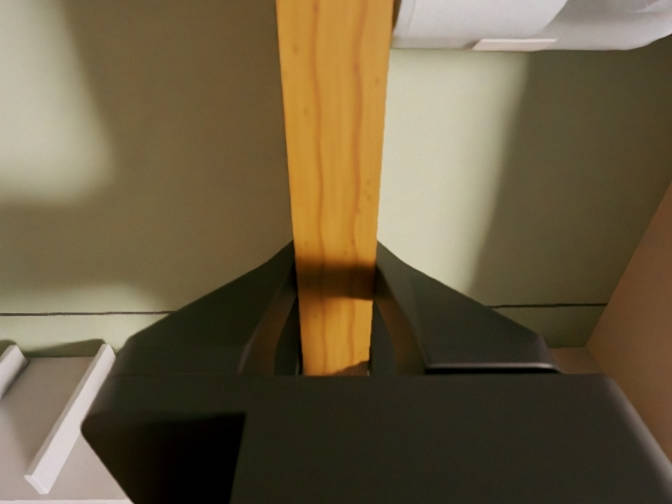

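Call:
execute_actions:
  actions:
    - {"rows": [[-0.5245,1.622,1.128,0.632,-0.3219,1.577,-0.67, 0.2415,1.652,1.116,0.648,0.2894,-1.584,-0.66],[-0.5250,1.622,1.122,0.634,-0.3220,1.577,-0.67, 0.2415,1.652,1.104,0.650,0.2895,-1.584,-0.66],[-0.5256,1.6201,1.1196,0.636,-0.3226,1.577,-0.67, 0.2421,1.6502,1.1015,0.652,0.2901,-1.584,-0.66],[-0.5264,1.6173,1.1159,0.638,-0.3236,1.577,-0.67, 0.2429,1.6475,1.0977,0.654,0.2910,-1.584,-0.66],[-0.5276,1.6136,1.1110,0.640,-0.3249,1.577,-0.67, 0.2440,1.6439,1.0927,0.656,0.2922,-1.584,-0.66],[-0.5288,1.6094,1.1056,0.642,-0.3264,1.577,-0.67, 0.2453,1.6398,1.0870,0.658,0.2935,-1.584,-0.66],[-0.5303,1.6047,1.0995,0.644,-0.3280,1.577,-0.67, 0.2466,1.6353,1.0808,0.660,0.2950,-1.584,-0.66],[-0.5317,1.6001,1.0934,0.645,-0.3296,1.577,-0.67, 0.2480,1.6308,1.0745,0.662,0.2965,-1.584,-0.66],[-0.5331,1.5954,1.0873,0.646,-0.3312,1.577,-0.67, 0.2494,1.6262,1.0682,0.663,0.2980,-1.584,-0.66],[-0.5345,1.5907,1.0812,0.647,-0.3329,1.577,-0.67, 0.2508,1.6217,1.0619,0.664,0.2995,-1.584,-0.66],[-0.5359,1.5860,1.0751,0.648,-0.3345,1.577,-0.67, 0.2522,1.6172,1.0556,0.665,0.3010,-1.584,-0.66],[-0.5372,1.5818,1.0696,0.649,-0.3359,1.577,-0.67, 0.2535,1.6131,1.0500,0.666,0.3023,-1.584,-0.66],[-0.5382,1.5786,1.0654,0.650,-0.3371,1.577,-0.67, 0.2544,1.6100,1.0456,0.667,0.3034,-1.584,-0.66],[-0.5389,1.5762,1.0623,0.650,-0.3379,1.577,-0.67, 0.2551,1.6077,1.0425,0.668,0.3041,-1.584,-0.66],[-0.5392,1.5753,1.0611,0.650,-0.3382,1.577,-0.67, 0.2554,1.6068,1.0412,0.668,0.3044,-1.584,-0.66]], "steps": 15}
  pictures: false

Call:
execute_actions:
  actions:
    - {"steps": 15}
  pictures: false

Scene clock: 292.07 s of 6000.00 s.
left_arm: end_effector_position=(+0.6989, +0.1454, +0.2933) grip_measured=-0.638 end_effector_quat_wxyz=(+0.503, +0.496, +0.496, +0.504) | right_arm: end_effector_position=(+0.6931, -0.1323, +0.2858) grip_measured=-0.626 end_effector_quat_wxyz=(+0.503, -0.501, +0.492, -0.505)
Joint positions: left_arm=[-0.53   1.637  1.041  0.612 -0.334  1.577  0.017] | right_arm=[ 0.248  1.653  1.039  0.63   0.298 -1.587  0.018]
Joint velocities: left_arm=[-0.024 -0.132 -0.105  0.002 -0.051 -0.037 -0.   ] | right_arm=[ 0.015 -0.122 -0.115 -0.007  0.022 -0.066  0.001]
Steps of this call (steps 1 to 15: the robot went on to your last target; steps 16 to 90: nothing new was sent; then 21.37 s passed at rest; steps 91 to 105: all 15 steps of this action). Readings (joint positions):
91: left_arm=[-0.519 1.681 1.086 0.612 -0.317 1.576] | right_arm=[0.235 1.693 1.079 0.630 0.285 -1.586]
92: left_arm=[-0.519 1.681 1.086 0.612 -0.317 1.576] | right_arm=[0.235 1.693 1.079 0.630 0.285 -1.586]
94: left_arm=[-0.519 1.681 1.086 0.612 -0.318 1.576] | right_arm=[0.235 1.693 1.079 0.630 0.286 -1.586]
98: left_arm=[-0.522 1.675 1.080 0.612 -0.323 1.577] | right_arm=[0.237 1.689 1.076 0.630 0.289 -1.587]
105: the state above

Scene clock: 292.57 s of 6000.00 s.
left_arm: end_effector_position=(+0.6967, +0.1453, +0.2956) grip_measured=-0.638 end_effector_quat_wxyz=(+0.504, +0.495, +0.496, +0.505) | right_arm: end_effector_position=(+0.6911, -0.1324, +0.2881) grip_measured=-0.626 end_effector_quat_wxyz=(+0.503, -0.500, +0.491, -0.505)
Joint positions: left_arm=[-0.531  1.63   1.037  0.612 -0.335  1.577  0.017] | right_arm=[ 0.248  1.645  1.034  0.63   0.299 -1.587  0.018]
Joint velocities: left_arm=[-0.024 -0.005  0.007 -0.012  0.051  0.051  0.   ] | right_arm=[-0.005  0.005  0.017  0.007  0.022 -0.022 -0.001]
Steps of this call (steps 1 to 15: the robot went on to your last target). Readings (joint positions):
1: left_arm=[-0.530 1.634 1.038 0.612 -0.334 1.577] | right_arm=[0.248 1.649 1.035 0.630 0.299 -1.587]
2: left_arm=[-0.531 1.631 1.037 0.612 -0.335 1.577] | right_arm=[0.248 1.647 1.034 0.630 0.299 -1.587]
4: left_arm=[-0.531 1.630 1.037 0.612 -0.335 1.577] | right_arm=[0.248 1.646 1.034 0.630 0.299 -1.587]
8: left_arm=[-0.531 1.630 1.037 0.612 -0.335 1.577] | right_arm=[0.248 1.645 1.034 0.630 0.299 -1.587]
15: the state above
All arms were judged still, so your last target was given up. Only a new action makes them travel on or press farther. Fingers that are still opening or closing keep moving.

Call:
execute_actions:
  actions:
    - {"rows": [[-0.5396,1.5743,1.0573,0.6503,-0.3385,1.577,-0.67, 0.2557,1.6058,1.0362,0.6685,0.3047,-1.584,-0.66],[-0.5404,1.5722,1.0521,0.6510,-0.3392,1.577,-0.67, 0.2563,1.6037,1.0299,0.6694,0.3053,-1.584,-0.66],[-0.5416,1.5692,1.0455,0.6520,-0.3402,1.577,-0.67, 0.2573,1.6005,1.0222,0.6709,0.3063,-1.584,-0.66],[-0.5430,1.5656,1.0381,0.6531,-0.3414,1.577,-0.67, 0.2584,1.5969,1.0138,0.6726,0.3074,-1.584,-0.66],[-0.5445,1.5615,1.0301,0.6545,-0.3427,1.577,-0.67, 0.2597,1.5927,1.0047,0.6745,0.3087,-1.584,-0.66],[-0.5463,1.5569,1.0238,0.6559,-0.3442,1.577,-0.67, 0.2611,1.5880,0.9986,0.6766,0.3101,-1.584,-0.66],[-0.5481,1.5523,1.0174,0.6574,-0.3458,1.577,-0.67, 0.2625,1.5834,0.9924,0.6788,0.3115,-1.584,-0.66],[-0.5499,1.5477,1.0111,0.6589,-0.3473,1.577,-0.67, 0.2639,1.5787,0.9863,0.6810,0.3129,-1.584,-0.66],[-0.5517,1.5430,1.0047,0.6604,-0.3488,1.577,-0.67, 0.2654,1.5740,0.9801,0.6831,0.3144,-1.584,-0.66],[-0.5535,1.5384,0.9984,0.6619,-0.3503,1.577,-0.67, 0.2668,1.5693,0.9740,0.6853,0.3158,-1.584,-0.66],[-0.5552,1.5338,0.9921,0.6634,-0.3518,1.577,-0.67, 0.2682,1.5646,0.9678,0.6874,0.3172,-1.584,-0.66],[-0.5571,1.5290,0.9854,0.6649,-0.3534,1.577,-0.67, 0.2697,1.5596,0.9613,0.6897,0.3187,-1.584,-0.66],[-0.5590,1.5241,0.9787,0.6665,-0.3550,1.577,-0.67, 0.2712,1.5547,0.9548,0.6920,0.3202,-1.584,-0.66],[-0.5610,1.5188,0.9721,0.6676,-0.3570,1.577,-0.67, 0.2730,1.5494,0.9481,0.6932,0.3220,-1.584,-0.66],[-0.5629,1.5135,0.9655,0.6686,-0.3589,1.577,-0.67, 0.2748,1.5441,0.9414,0.6944,0.3238,-1.584,-0.66]], "steps": 15}
  pictures: false

Call:
execute_actions:
  actions:
    - {"rows": [[-0.5649,1.5082,0.9590,0.6697,-0.3609,1.577,-0.67, 0.2766,1.5388,0.9347,0.6956,0.3256,-1.584,-0.66],[-0.5669,1.5029,0.9524,0.6708,-0.3629,1.577,-0.67, 0.2784,1.5335,0.9280,0.6968,0.3274,-1.584,-0.66],[-0.5689,1.4976,0.9458,0.6719,-0.3649,1.577,-0.67, 0.2802,1.5283,0.9213,0.6980,0.3292,-1.584,-0.66],[-0.5708,1.4923,0.9392,0.6729,-0.3668,1.577,-0.67, 0.2819,1.5230,0.9146,0.6992,0.3309,-1.584,-0.66],[-0.5728,1.4870,0.9326,0.6740,-0.3688,1.577,-0.67, 0.2837,1.5177,0.9079,0.7004,0.3327,-1.584,-0.66],[-0.5748,1.4817,0.9261,0.6751,-0.3708,1.577,-0.67, 0.2855,1.5124,0.9012,0.7016,0.3345,-1.584,-0.66],[-0.5767,1.4764,0.9195,0.6761,-0.3727,1.577,-0.67, 0.2873,1.5071,0.8945,0.7028,0.3363,-1.584,-0.66],[-0.5787,1.4711,0.9129,0.6772,-0.3747,1.577,-0.67, 0.2891,1.5018,0.8878,0.7040,0.3381,-1.584,-0.66],[-0.5809,1.4657,0.9066,0.6779,-0.3769,1.577,-0.67, 0.2911,1.4964,0.8813,0.7048,0.3401,-1.584,-0.66],[-0.5830,1.4603,0.9002,0.6787,-0.3790,1.577,-0.67, 0.2931,1.4909,0.8749,0.7057,0.3421,-1.584,-0.66],[-0.5852,1.4549,0.8939,0.6794,-0.3812,1.577,-0.67, 0.2951,1.4855,0.8684,0.7065,0.3441,-1.584,-0.66],[-0.5874,1.4495,0.8875,0.6801,-0.3834,1.577,-0.67, 0.2971,1.4801,0.8620,0.7073,0.3461,-1.584,-0.66],[-0.5896,1.4441,0.8812,0.6809,-0.3856,1.577,-0.67, 0.2991,1.4747,0.8555,0.7082,0.3481,-1.584,-0.66],[-0.5917,1.4386,0.8749,0.6816,-0.3877,1.577,-0.67, 0.3011,1.4692,0.8490,0.7090,0.3501,-1.584,-0.66],[-0.5939,1.4332,0.8685,0.6823,-0.3899,1.577,-0.67, 0.3031,1.4638,0.8426,0.7098,0.3521,-1.584,-0.66]], "steps": 15}
  pictures: false

Call:
execute_actions:
  actions:
    - {"rows": [[-0.5958,1.4284,0.8628,0.6830,-0.3918,1.577,-0.67, 0.3049,1.4589,0.8368,0.7106,0.3539,-1.584,-0.66],[-0.5976,1.4240,0.8577,0.6836,-0.3936,1.577,-0.67, 0.3065,1.4546,0.8316,0.7112,0.3555,-1.584,-0.66],[-0.5989,1.4208,0.8539,0.6840,-0.3949,1.577,-0.67, 0.3077,1.4513,0.8277,0.7117,0.3567,-1.584,-0.66],[-0.5997,1.4186,0.8514,0.6843,-0.3957,1.577,-0.67, 0.3085,1.4491,0.8251,0.7121,0.3575,-1.584,-0.66],[-0.6004,1.4170,0.8495,0.6845,-0.3964,1.577,-0.67, 0.3091,1.4475,0.8232,0.7123,0.3581,-1.584,-0.66]], "steps": 15}

Scene clock: 341.60 s of 6000.00 s.
left_arm: end_effector_position=(+0.6694, +0.1442, +0.2815) grip_measured=-0.638 end_effector_quat_wxyz=(+0.496, +0.504, +0.500, +0.500) | right_arm: end_effector_position=(+0.6631, -0.1332, +0.2732) grip_measured=-0.626 end_effector_quat_wxyz=(+0.496, -0.507, +0.497, -0.500)
Joint positions: left_arm=[-0.551  1.583  0.954  0.62  -0.353  1.576  0.017] | right_arm=[ 0.265  1.598  0.947  0.642  0.316 -1.582  0.018]
Joint velocities: left_arm=[-0.063 -0.181 -0.154  0.017 -0.022 -0.007 -0.   ] | right_arm=[ 0.044 -0.2   -0.193  0.037  0.022  0.007 -0.   ]
Steps of this call (steps 1 to 90: nothing new was sent; then 45.53 s passed at rest; steps 91 to 105: all 15 steps of this action). Readings (joint positions):
91: left_arm=[-0.531 1.630 1.037 0.612 -0.335 1.577] | right_arm=[0.248 1.645 1.034 0.630 0.299 -1.587]
92: left_arm=[-0.531 1.630 1.036 0.612 -0.335 1.577] | right_arm=[0.248 1.645 1.033 0.630 0.299 -1.587]
94: left_arm=[-0.532 1.628 1.030 0.612 -0.335 1.577] | right_arm=[0.250 1.642 1.026 0.630 0.300 -1.587]
98: left_arm=[-0.540 1.616 1.000 0.612 -0.341 1.577] | right_arm=[0.254 1.629 0.994 0.630 0.306 -1.586]
105: the state above

Scene clock: 342.10 s of 6000.00 s.
left_arm: end_effector_position=(+0.6315, +0.1442, +0.2839) grip_measured=-0.638 end_effector_quat_wxyz=(+0.497, +0.503, +0.499, +0.501) | right_arm: end_effector_position=(+0.6253, -0.1326, +0.2752) grip_measured=-0.626 end_effector_quat_wxyz=(+0.497, -0.506, +0.496, -0.500)
Joint positions: left_arm=[-0.582  1.497  0.857  0.635 -0.384  1.576  0.017] | right_arm=[ 0.293  1.513  0.848  0.66   0.344 -1.582  0.018]
Joint velocities: left_arm=[-0.063 -0.171 -0.193  0.017 -0.022  0.007 -0.   ] | right_arm=[ 0.054 -0.161 -0.173  0.022  0.066 -0.051  0.001]
Steps of this call (steps 1 to 15: all 15 steps of this action). Readings (joint positions):
1: left_arm=[-0.553 1.577 0.948 0.621 -0.355 1.576] | right_arm=[0.267 1.592 0.940 0.644 0.318 -1.582]
2: left_arm=[-0.555 1.570 0.941 0.623 -0.357 1.576] | right_arm=[0.269 1.586 0.934 0.645 0.319 -1.582]
4: left_arm=[-0.559 1.557 0.928 0.625 -0.361 1.576] | right_arm=[0.272 1.573 0.921 0.648 0.323 -1.582]
8: left_arm=[-0.567 1.534 0.903 0.630 -0.369 1.576] | right_arm=[0.279 1.550 0.894 0.653 0.330 -1.582]
15: the state above

Scene clock: 342.60 s of 6000.00 s.
left_arm: end_effector_position=(+0.6187, +0.1441, +0.2855) grip_measured=-0.638 end_effector_quat_wxyz=(+0.499, +0.502, +0.499, +0.501) | right_arm: end_effector_position=(+0.6128, -0.1324, +0.2768) grip_measured=-0.626 end_effector_quat_wxyz=(+0.499, -0.505, +0.495, -0.500)
Joint positions: left_arm=[-0.593  1.466  0.826  0.639 -0.394  1.576  0.017] | right_arm=[ 0.303  1.483  0.816  0.665  0.352 -1.582  0.018]
Joint velocities: left_arm=[-0.005  0.015 -0.022 -0.002 -0.007 -0.007 -0.   ] | right_arm=[-0.005 -0.005  0.002 -0.002 -0.007 -0.037 -0.001]
Steps of this call (steps 1 to 15: all 15 steps of this action). Readings (joint positions):
1: left_arm=[-0.584 1.491 0.850 0.636 -0.386 1.576] | right_arm=[0.295 1.508 0.842 0.660 0.345 -1.582]
2: left_arm=[-0.586 1.486 0.844 0.636 -0.388 1.576] | right_arm=[0.297 1.503 0.835 0.661 0.347 -1.582]
4: left_arm=[-0.590 1.477 0.834 0.637 -0.392 1.576] | right_arm=[0.300 1.493 0.825 0.662 0.350 -1.582]
8: left_arm=[-0.593 1.467 0.826 0.638 -0.394 1.576] | right_arm=[0.303 1.483 0.816 0.663 0.352 -1.582]
15: the state above

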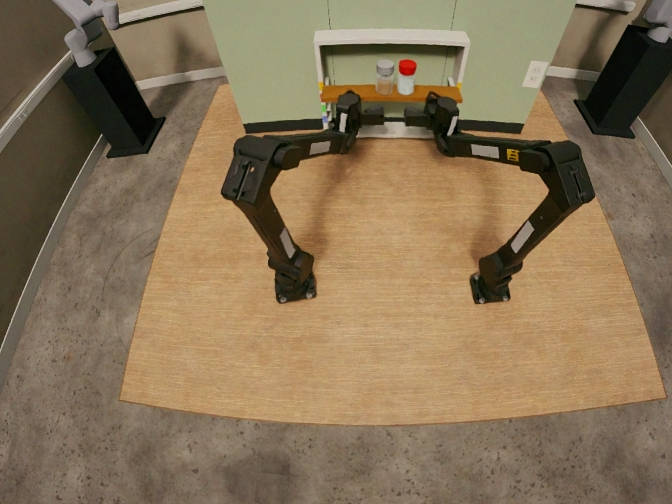

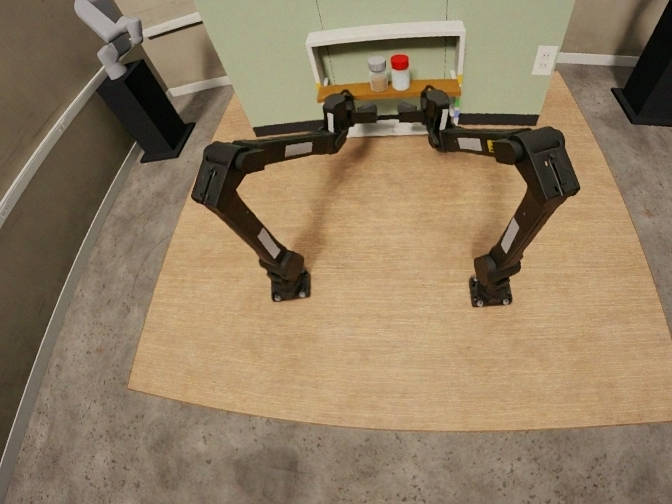

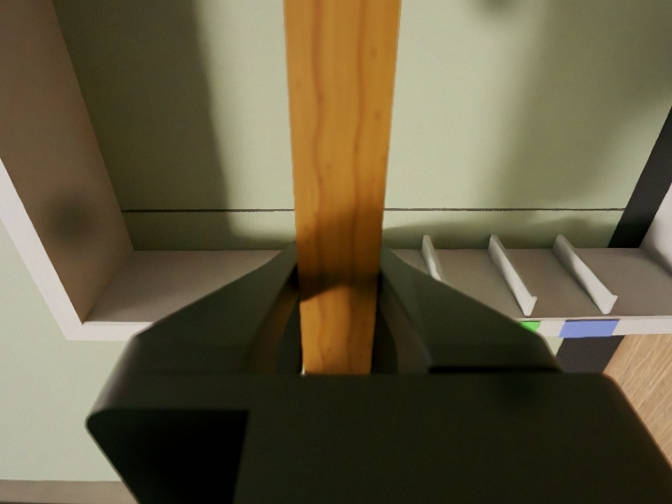

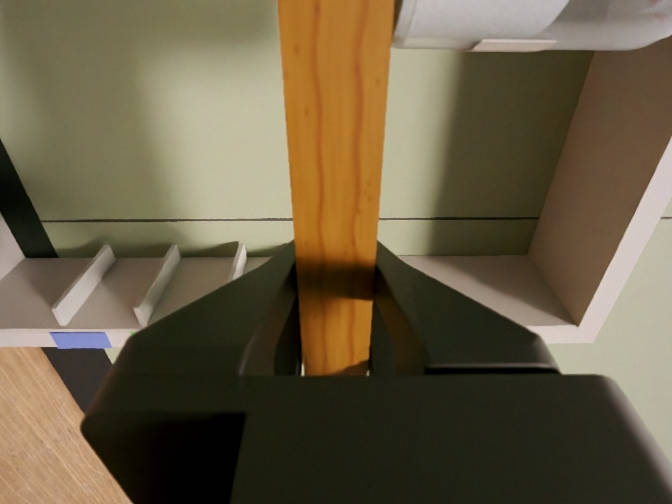

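Call:
execute_actions:
  actions:
    - {"rows": [[-0.6004,1.435,0.8495,0.6845,-0.3964,1.577,-0.67, 0.3091,1.460,0.8232,0.7123,0.3581,-1.584,-0.66],[-0.6004,1.452,0.8495,0.6845,-0.3964,1.577,-0.67, 0.3091,1.472,0.8232,0.7123,0.3581,-1.584,-0.66],[-0.6004,1.467,0.8495,0.6845,-0.3964,1.577,-0.67, 0.3091,1.483,0.8232,0.7123,0.3581,-1.584,-0.66],[-0.6004,1.4684,0.8487,0.6867,-0.3964,1.577,-0.67, 0.3091,1.4844,0.8224,0.7144,0.3581,-1.584,-0.66],[-0.6004,1.4716,0.8470,0.6916,-0.3964,1.577,-0.67, 0.3091,1.4875,0.8207,0.7193,0.3581,-1.584,-0.66],[-0.6004,1.4766,0.8442,0.6993,-0.3964,1.577,-0.67, 0.3091,1.4924,0.8180,0.7268,0.3581,-1.584,-0.66],[-0.6004,1.4826,0.8409,0.7086,-0.3964,1.577,-0.67, 0.3091,1.4983,0.8148,0.7359,0.3581,-1.584,-0.66],[-0.6004,1.4893,0.8372,0.7190,-0.3964,1.577,-0.67, 0.3091,1.5049,0.8112,0.7461,0.3581,-1.584,-0.66],[-0.6004,1.4964,0.8333,0.7299,-0.3964,1.577,-0.67, 0.3091,1.5119,0.8073,0.7568,0.3581,-1.584,-0.66],[-0.6004,1.5035,0.8294,0.7409,-0.3964,1.577,-0.67, 0.3091,1.5188,0.8035,0.7676,0.3581,-1.584,-0.66],[-0.6004,1.5106,0.8255,0.7518,-0.3964,1.577,-0.67, 0.3091,1.5258,0.7997,0.7783,0.3581,-1.584,-0.66],[-0.6004,1.5177,0.8215,0.7628,-0.3964,1.577,-0.67, 0.3091,1.5328,0.7959,0.7890,0.3581,-1.584,-0.66],[-0.6004,1.5244,0.8178,0.7732,-0.3964,1.577,-0.67, 0.3091,1.5394,0.7923,0.7992,0.3581,-1.584,-0.66],[-0.6004,1.5312,0.8141,0.7836,-0.3964,1.577,-0.67, 0.3091,1.5460,0.7886,0.8094,0.3581,-1.584,-0.66],[-0.6004,1.5379,0.8104,0.7940,-0.3964,1.577,-0.67, 0.3091,1.5526,0.7850,0.8196,0.3581,-1.584,-0.66]], "steps": 15}
  pictures: false

Call:
execute_actions:
  actions:
    - {"rows": [[-0.6004,1.5463,0.8073,0.8055,-0.3964,1.577,-0.67, 0.3091,1.5611,0.7821,0.8311,0.3581,-1.584,-0.66],[-0.6004,1.5546,0.8041,0.8170,-0.3964,1.577,-0.67, 0.3091,1.5695,0.7793,0.8426,0.3581,-1.584,-0.66],[-0.6004,1.5630,0.8010,0.8286,-0.3964,1.577,-0.67, 0.3091,1.5780,0.7764,0.8540,0.3581,-1.584,-0.66],[-0.6004,1.5714,0.7978,0.8401,-0.3964,1.577,-0.67, 0.3091,1.5865,0.7735,0.8655,0.3581,-1.584,-0.66],[-0.6004,1.5798,0.7947,0.8516,-0.3964,1.577,-0.67, 0.3091,1.5950,0.7706,0.8770,0.3581,-1.584,-0.66],[-0.6004,1.5881,0.7915,0.8631,-0.3964,1.577,-0.67, 0.3091,1.6034,0.7678,0.8885,0.3581,-1.584,-0.66],[-0.6004,1.5965,0.7884,0.8746,-0.3964,1.577,-0.67, 0.3091,1.6119,0.7649,0.9000,0.3581,-1.584,-0.66],[-0.6004,1.6049,0.7852,0.8861,-0.3964,1.577,-0.67, 0.3091,1.6204,0.7620,0.9115,0.3581,-1.584,-0.66],[-0.6004,1.6133,0.7821,0.8977,-0.3964,1.577,-0.67, 0.3091,1.6289,0.7591,0.9229,0.3581,-1.584,-0.66],[-0.6004,1.6216,0.7789,0.9092,-0.3964,1.577,-0.67, 0.3091,1.6373,0.7563,0.9344,0.3581,-1.584,-0.66],[-0.6004,1.6300,0.7758,0.9207,-0.3964,1.577,-0.67, 0.3091,1.6458,0.7534,0.9459,0.3581,-1.584,-0.66]], "steps": 11}
  pictures: false

Call:
execute_actions:
  actions:
    - {"rows": [[-0.6004,1.6394,0.7738,0.9322,-0.3964,1.577,-0.67, 0.3091,1.6554,0.7517,0.9573,0.3581,-1.584,-0.66],[-0.6004,1.6488,0.7719,0.9436,-0.3964,1.577,-0.67, 0.3091,1.6649,0.7500,0.9686,0.3581,-1.584,-0.66],[-0.6004,1.6582,0.7699,0.9551,-0.3964,1.577,-0.67, 0.3091,1.6745,0.7484,0.9800,0.3581,-1.584,-0.66],[-0.6004,1.6676,0.7679,0.9666,-0.3964,1.577,-0.67, 0.3091,1.6840,0.7467,0.9914,0.3581,-1.584,-0.66],[-0.6004,1.6770,0.7660,0.9780,-0.3964,1.577,-0.67, 0.3091,1.6936,0.7450,1.0028,0.3581,-1.584,-0.66],[-0.6004,1.6865,0.7640,0.9895,-0.3964,1.577,-0.67, 0.3091,1.7031,0.7433,1.0141,0.3581,-1.584,-0.66],[-0.6004,1.6959,0.7621,1.0009,-0.3964,1.577,-0.67, 0.3091,1.7127,0.7416,1.0255,0.3581,-1.584,-0.66],[-0.6004,1.7053,0.7601,1.0124,-0.3964,1.577,-0.67, 0.3091,1.7222,0.7399,1.0369,0.3581,-1.584,-0.66],[-0.6004,1.7147,0.7581,1.0239,-0.3964,1.577,-0.67, 0.3091,1.7318,0.7383,1.0483,0.3581,-1.584,-0.66],[-0.6004,1.7241,0.7562,1.0353,-0.3964,1.577,-0.67, 0.3091,1.7413,0.7366,1.0596,0.3581,-1.584,-0.66],[-0.6004,1.7335,0.7542,1.0468,-0.3964,1.577,-0.67, 0.3091,1.7509,0.7349,1.0710,0.3581,-1.584,-0.66]], "steps": 11}
  pictures: false

Call:
execute_actions:
  actions:
    - {"rows": [[-0.6004,1.7436,0.7533,1.0578,-0.3964,1.577,-0.67, 0.3091,1.7611,0.7343,1.0819,0.3581,-1.584,-0.66],[-0.6004,1.7537,0.7524,1.0688,-0.3964,1.577,-0.67, 0.3091,1.7713,0.7338,1.0928,0.3581,-1.584,-0.66],[-0.6004,1.7638,0.7515,1.0798,-0.3964,1.577,-0.67, 0.3091,1.7814,0.7332,1.1036,0.3581,-1.584,-0.66],[-0.6004,1.7739,0.7506,1.0909,-0.3964,1.577,-0.67, 0.3091,1.7916,0.7326,1.1145,0.3581,-1.584,-0.66],[-0.6004,1.7836,0.7497,1.1014,-0.3964,1.577,-0.67, 0.3091,1.8014,0.7320,1.1249,0.3581,-1.584,-0.66],[-0.6004,1.7925,0.7489,1.1111,-0.3964,1.577,-0.67, 0.3091,1.8103,0.7315,1.1345,0.3581,-1.584,-0.66],[-0.6004,1.8006,0.7481,1.1199,-0.3964,1.577,-0.67, 0.3091,1.8185,0.7311,1.1432,0.3581,-1.584,-0.66],[-0.6004,1.8070,0.7476,1.1270,-0.3964,1.577,-0.67, 0.3091,1.8250,0.7307,1.1502,0.3581,-1.584,-0.66],[-0.6004,1.8111,0.7472,1.1314,-0.3964,1.577,-0.67, 0.3091,1.8290,0.7305,1.1545,0.3581,-1.584,-0.66],[-0.6004,1.8135,0.7470,1.1340,-0.3964,1.577,-0.67, 0.3091,1.8315,0.7303,1.1571,0.3581,-1.584,-0.66],[-0.6004,1.8143,0.7469,1.1349,-0.3964,1.577,-0.67, 0.3091,1.8323,0.7303,1.1580,0.3581,-1.584,-0.66]], "steps": 15}
  pictures: false

Call:
execute_actions:
  actions:
    - {"steps": 12}

Scene clock: 429.77 s of 6000.00 s.
left_arm: end_effector_position=(+0.6198, +0.1440, +0.2570) grip_measured=-0.638 end_effector_quat_wxyz=(+0.498, +0.502, +0.499, +0.501) | right_arm: end_effector_position=(+0.6137, -0.1323, +0.2483) grip_measured=-0.626 end_effector_quat_wxyz=(+0.498, -0.505, +0.496, -0.501)
Joint positions: left_arm=[-0.593  1.525  0.796  0.727 -0.397  1.576  0.017] | right_arm=[ 0.303  1.544  0.788  0.753  0.353 -1.582  0.018]
Joint velocities: left_arm=[-0.005  0.259 -0.139  0.295 -0.051 -0.007 -0.   ] | right_arm=[-0.015  0.239 -0.129  0.295  0.022  0.007 -0.   ]
Steps of this call (steps 1 to 15: the robot went on to your last target; steps 16 to 90: nothing new was sent; then 83.67 s passed at rest; steps 91 to 105: all 15 steps of this action). Readings (joint positions):
91: left_arm=[-0.593 1.466 0.826 0.639 -0.394 1.576] | right_arm=[0.303 1.483 0.816 0.665 0.352 -1.582]
92: left_arm=[-0.593 1.466 0.826 0.639 -0.394 1.576] | right_arm=[0.303 1.483 0.816 0.665 0.352 -1.582]
94: left_arm=[-0.593 1.467 0.826 0.639 -0.394 1.576] | right_arm=[0.303 1.484 0.816 0.665 0.352 -1.582]
98: left_arm=[-0.593 1.475 0.823 0.657 -0.396 1.576] | right_arm=[0.303 1.495 0.815 0.684 0.353 -1.582]
105: the state above

Scene clock: 430.13 s of 6000.00 s.
left_arm: end_effector_position=(+0.6198, +0.1440, +0.2151) grip_measured=-0.638 end_effector_quat_wxyz=(+0.496, +0.503, +0.500, +0.501) | right_arm: end_effector_position=(+0.6135, -0.1323, +0.2065) grip_measured=-0.626 end_effector_quat_wxyz=(+0.497, -0.507, +0.497, -0.499)
Joint positions: left_arm=[-0.593  1.617  0.76   0.85  -0.397  1.576  0.017] | right_arm=[ 0.303  1.638  0.754  0.876  0.353 -1.58   0.018]
Joint velocities: left_arm=[-0.015  0.22  -0.076  0.359 -0.051 -0.095  0.001] | right_arm=[-0.005  0.22  -0.1    0.349 -0.007 -0.037  0.   ]
Steps of this call (steps 1 to 11: all 11 steps of this action). Readings (joint positions):
1: left_arm=[-0.593 1.533 0.792 0.737 -0.397 1.576] | right_arm=[0.303 1.552 0.784 0.763 0.353 -1.582]
2: left_arm=[-0.593 1.542 0.787 0.747 -0.397 1.576] | right_arm=[0.303 1.561 0.780 0.773 0.353 -1.582]
4: left_arm=[-0.593 1.560 0.780 0.769 -0.397 1.576] | right_arm=[0.303 1.579 0.773 0.795 0.353 -1.580]
8: left_arm=[-0.593 1.593 0.769 0.814 -0.397 1.576] | right_arm=[0.303 1.614 0.762 0.841 0.353 -1.580]
11: the state above

Scene clock: 430.50 s of 6000.00 s.
left_arm: end_effector_position=(+0.6201, +0.1439, +0.1769) grip_measured=-0.638 end_effector_quat_wxyz=(+0.497, +0.502, +0.500, +0.501) | right_arm: end_effector_position=(+0.6133, -0.1325, +0.1687) grip_measured=-0.626 end_effector_quat_wxyz=(+0.498, -0.505, +0.497, -0.500)
Joint positions: left_arm=[-0.593  1.718  0.739  0.975 -0.397  1.576  0.017] | right_arm=[ 0.303  1.74   0.734  1.001  0.354 -1.58   0.018]
Joint velocities: left_arm=[-0.005  0.278 -0.037  0.354  0.037 -0.022  0.001] | right_arm=[ 0.005  0.298 -0.051  0.344  0.066  0.051 -0.   ]
Steps of this call (steps 1 to 11: all 11 steps of this action). Readings (joint positions):
1: left_arm=[-0.593 1.625 0.758 0.861 -0.397 1.576] | right_arm=[0.303 1.646 0.752 0.887 0.353 -1.580]
2: left_arm=[-0.593 1.634 0.756 0.873 -0.397 1.576] | right_arm=[0.303 1.654 0.750 0.898 0.353 -1.580]
4: left_arm=[-0.593 1.651 0.752 0.896 -0.397 1.576] | right_arm=[0.303 1.672 0.746 0.921 0.353 -1.580]
8: left_arm=[-0.593 1.689 0.745 0.942 -0.397 1.576] | right_arm=[0.303 1.710 0.739 0.967 0.354 -1.580]
11: the state above

Scene clock: 431.00 s of 6000.00 s.
left_arm: end_effector_position=(+0.6193, +0.1435, +0.1374) grip_measured=-0.638 end_effector_quat_wxyz=(+0.494, +0.506, +0.500, +0.500) | right_arm: end_effector_position=(+0.6123, -0.1329, +0.1293) grip_measured=-0.626 end_effector_quat_wxyz=(+0.495, -0.508, +0.498, -0.498)
Joint positions: left_arm=[-0.594  1.823  0.728  1.082 -0.397  1.576  0.017] | right_arm=[ 0.303  1.845  0.725  1.107  0.354 -1.579  0.018]
Joint velocities: left_arm=[ 0.005 -0.005 -0.007  0.061 -0.066  0.022 -0.001] | right_arm=[ 0.015 -0.005 -0.002  0.037  0.022  0.037 -0.002]
Steps of this call (steps 1 to 15: all 15 steps of this action). Readings (joint positions):
1: left_arm=[-0.593 1.728 0.737 0.987 -0.397 1.576] | right_arm=[0.303 1.749 0.733 1.012 0.354 -1.580]
2: left_arm=[-0.593 1.738 0.736 0.998 -0.397 1.576] | right_arm=[0.303 1.759 0.732 1.023 0.354 -1.580]
4: left_arm=[-0.593 1.758 0.734 1.020 -0.397 1.576] | right_arm=[0.303 1.779 0.730 1.045 0.354 -1.580]
8: left_arm=[-0.593 1.796 0.731 1.061 -0.397 1.576] | right_arm=[0.303 1.818 0.728 1.085 0.354 -1.580]
15: the state above

Scene clock: 431.40 s of 6000.00 s.
left_arm: end_effector_position=(+0.6193, +0.1435, +0.1385) grip_measured=-0.638 end_effector_quat_wxyz=(+0.496, +0.504, +0.500, +0.500) | right_arm: end_effector_position=(+0.6123, -0.1329, +0.1304) grip_measured=-0.626 end_effector_quat_wxyz=(+0.497, -0.507, +0.498, -0.499)
Joint positions: left_arm=[-0.594  1.823  0.728  1.087 -0.397  1.576  0.017] | right_arm=[ 0.303  1.845  0.725  1.112  0.354 -1.579  0.018]
Joint velocities: left_arm=[ 0.015 -0.005 -0.012  0.007  0.022 -0.081 -0.   ] | right_arm=[-0.024  0.015  0.002  0.002  0.037 -0.007  0.   ]
Steps of this call (steps 1 to 12: the robot went on to your last target). Readings (joint positions):
1: left_arm=[-0.594 1.823 0.728 1.084 -0.397 1.576] | right_arm=[0.303 1.845 0.725 1.109 0.354 -1.579]
2: left_arm=[-0.594 1.823 0.728 1.086 -0.397 1.576] | right_arm=[0.303 1.845 0.725 1.111 0.354 -1.579]
4: left_arm=[-0.594 1.823 0.728 1.087 -0.397 1.576] | right_arm=[0.303 1.845 0.725 1.112 0.354 -1.579]
8: left_arm=[-0.594 1.823 0.728 1.087 -0.397 1.576] | right_arm=[0.303 1.845 0.725 1.112 0.354 -1.579]
12: the state above

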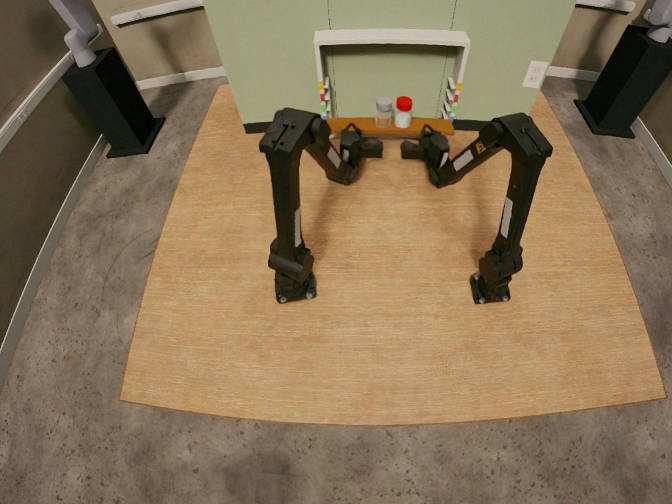

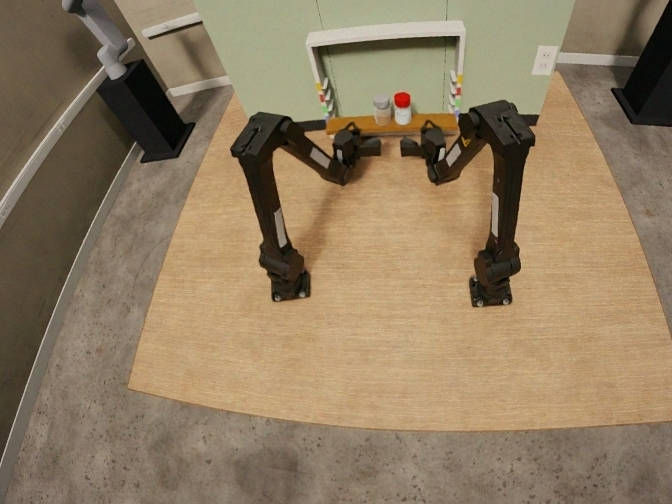

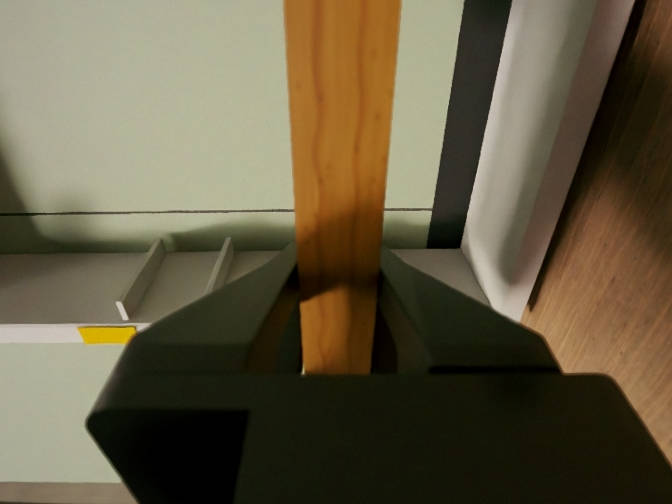

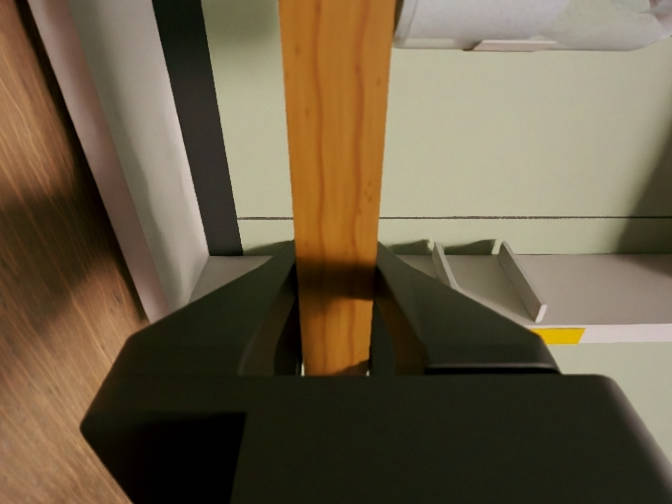

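Call:
zoom_image:
  camera: "cam_left_wrist"
  region: [100, 190, 500, 350]

Call:
zoom_image:
  camera: "cam_right_wrist"
  region: [180, 190, 580, 350]

Region (100, 190, 500, 350) of cam_left_wrist's 672x504 image, scaled by 1.260, with more detail than that image has; it fills the top 202 rows of this view, and the rest is white.

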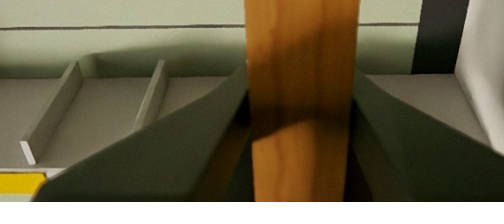

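Region (180, 190, 580, 350) of cam_right_wrist's 672x504 image, scaled by 1.260, with more detail than that image has; it fills the top 202 rows of this view, and the rest is white.

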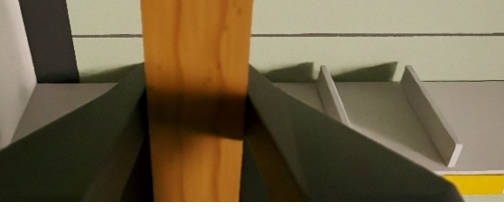

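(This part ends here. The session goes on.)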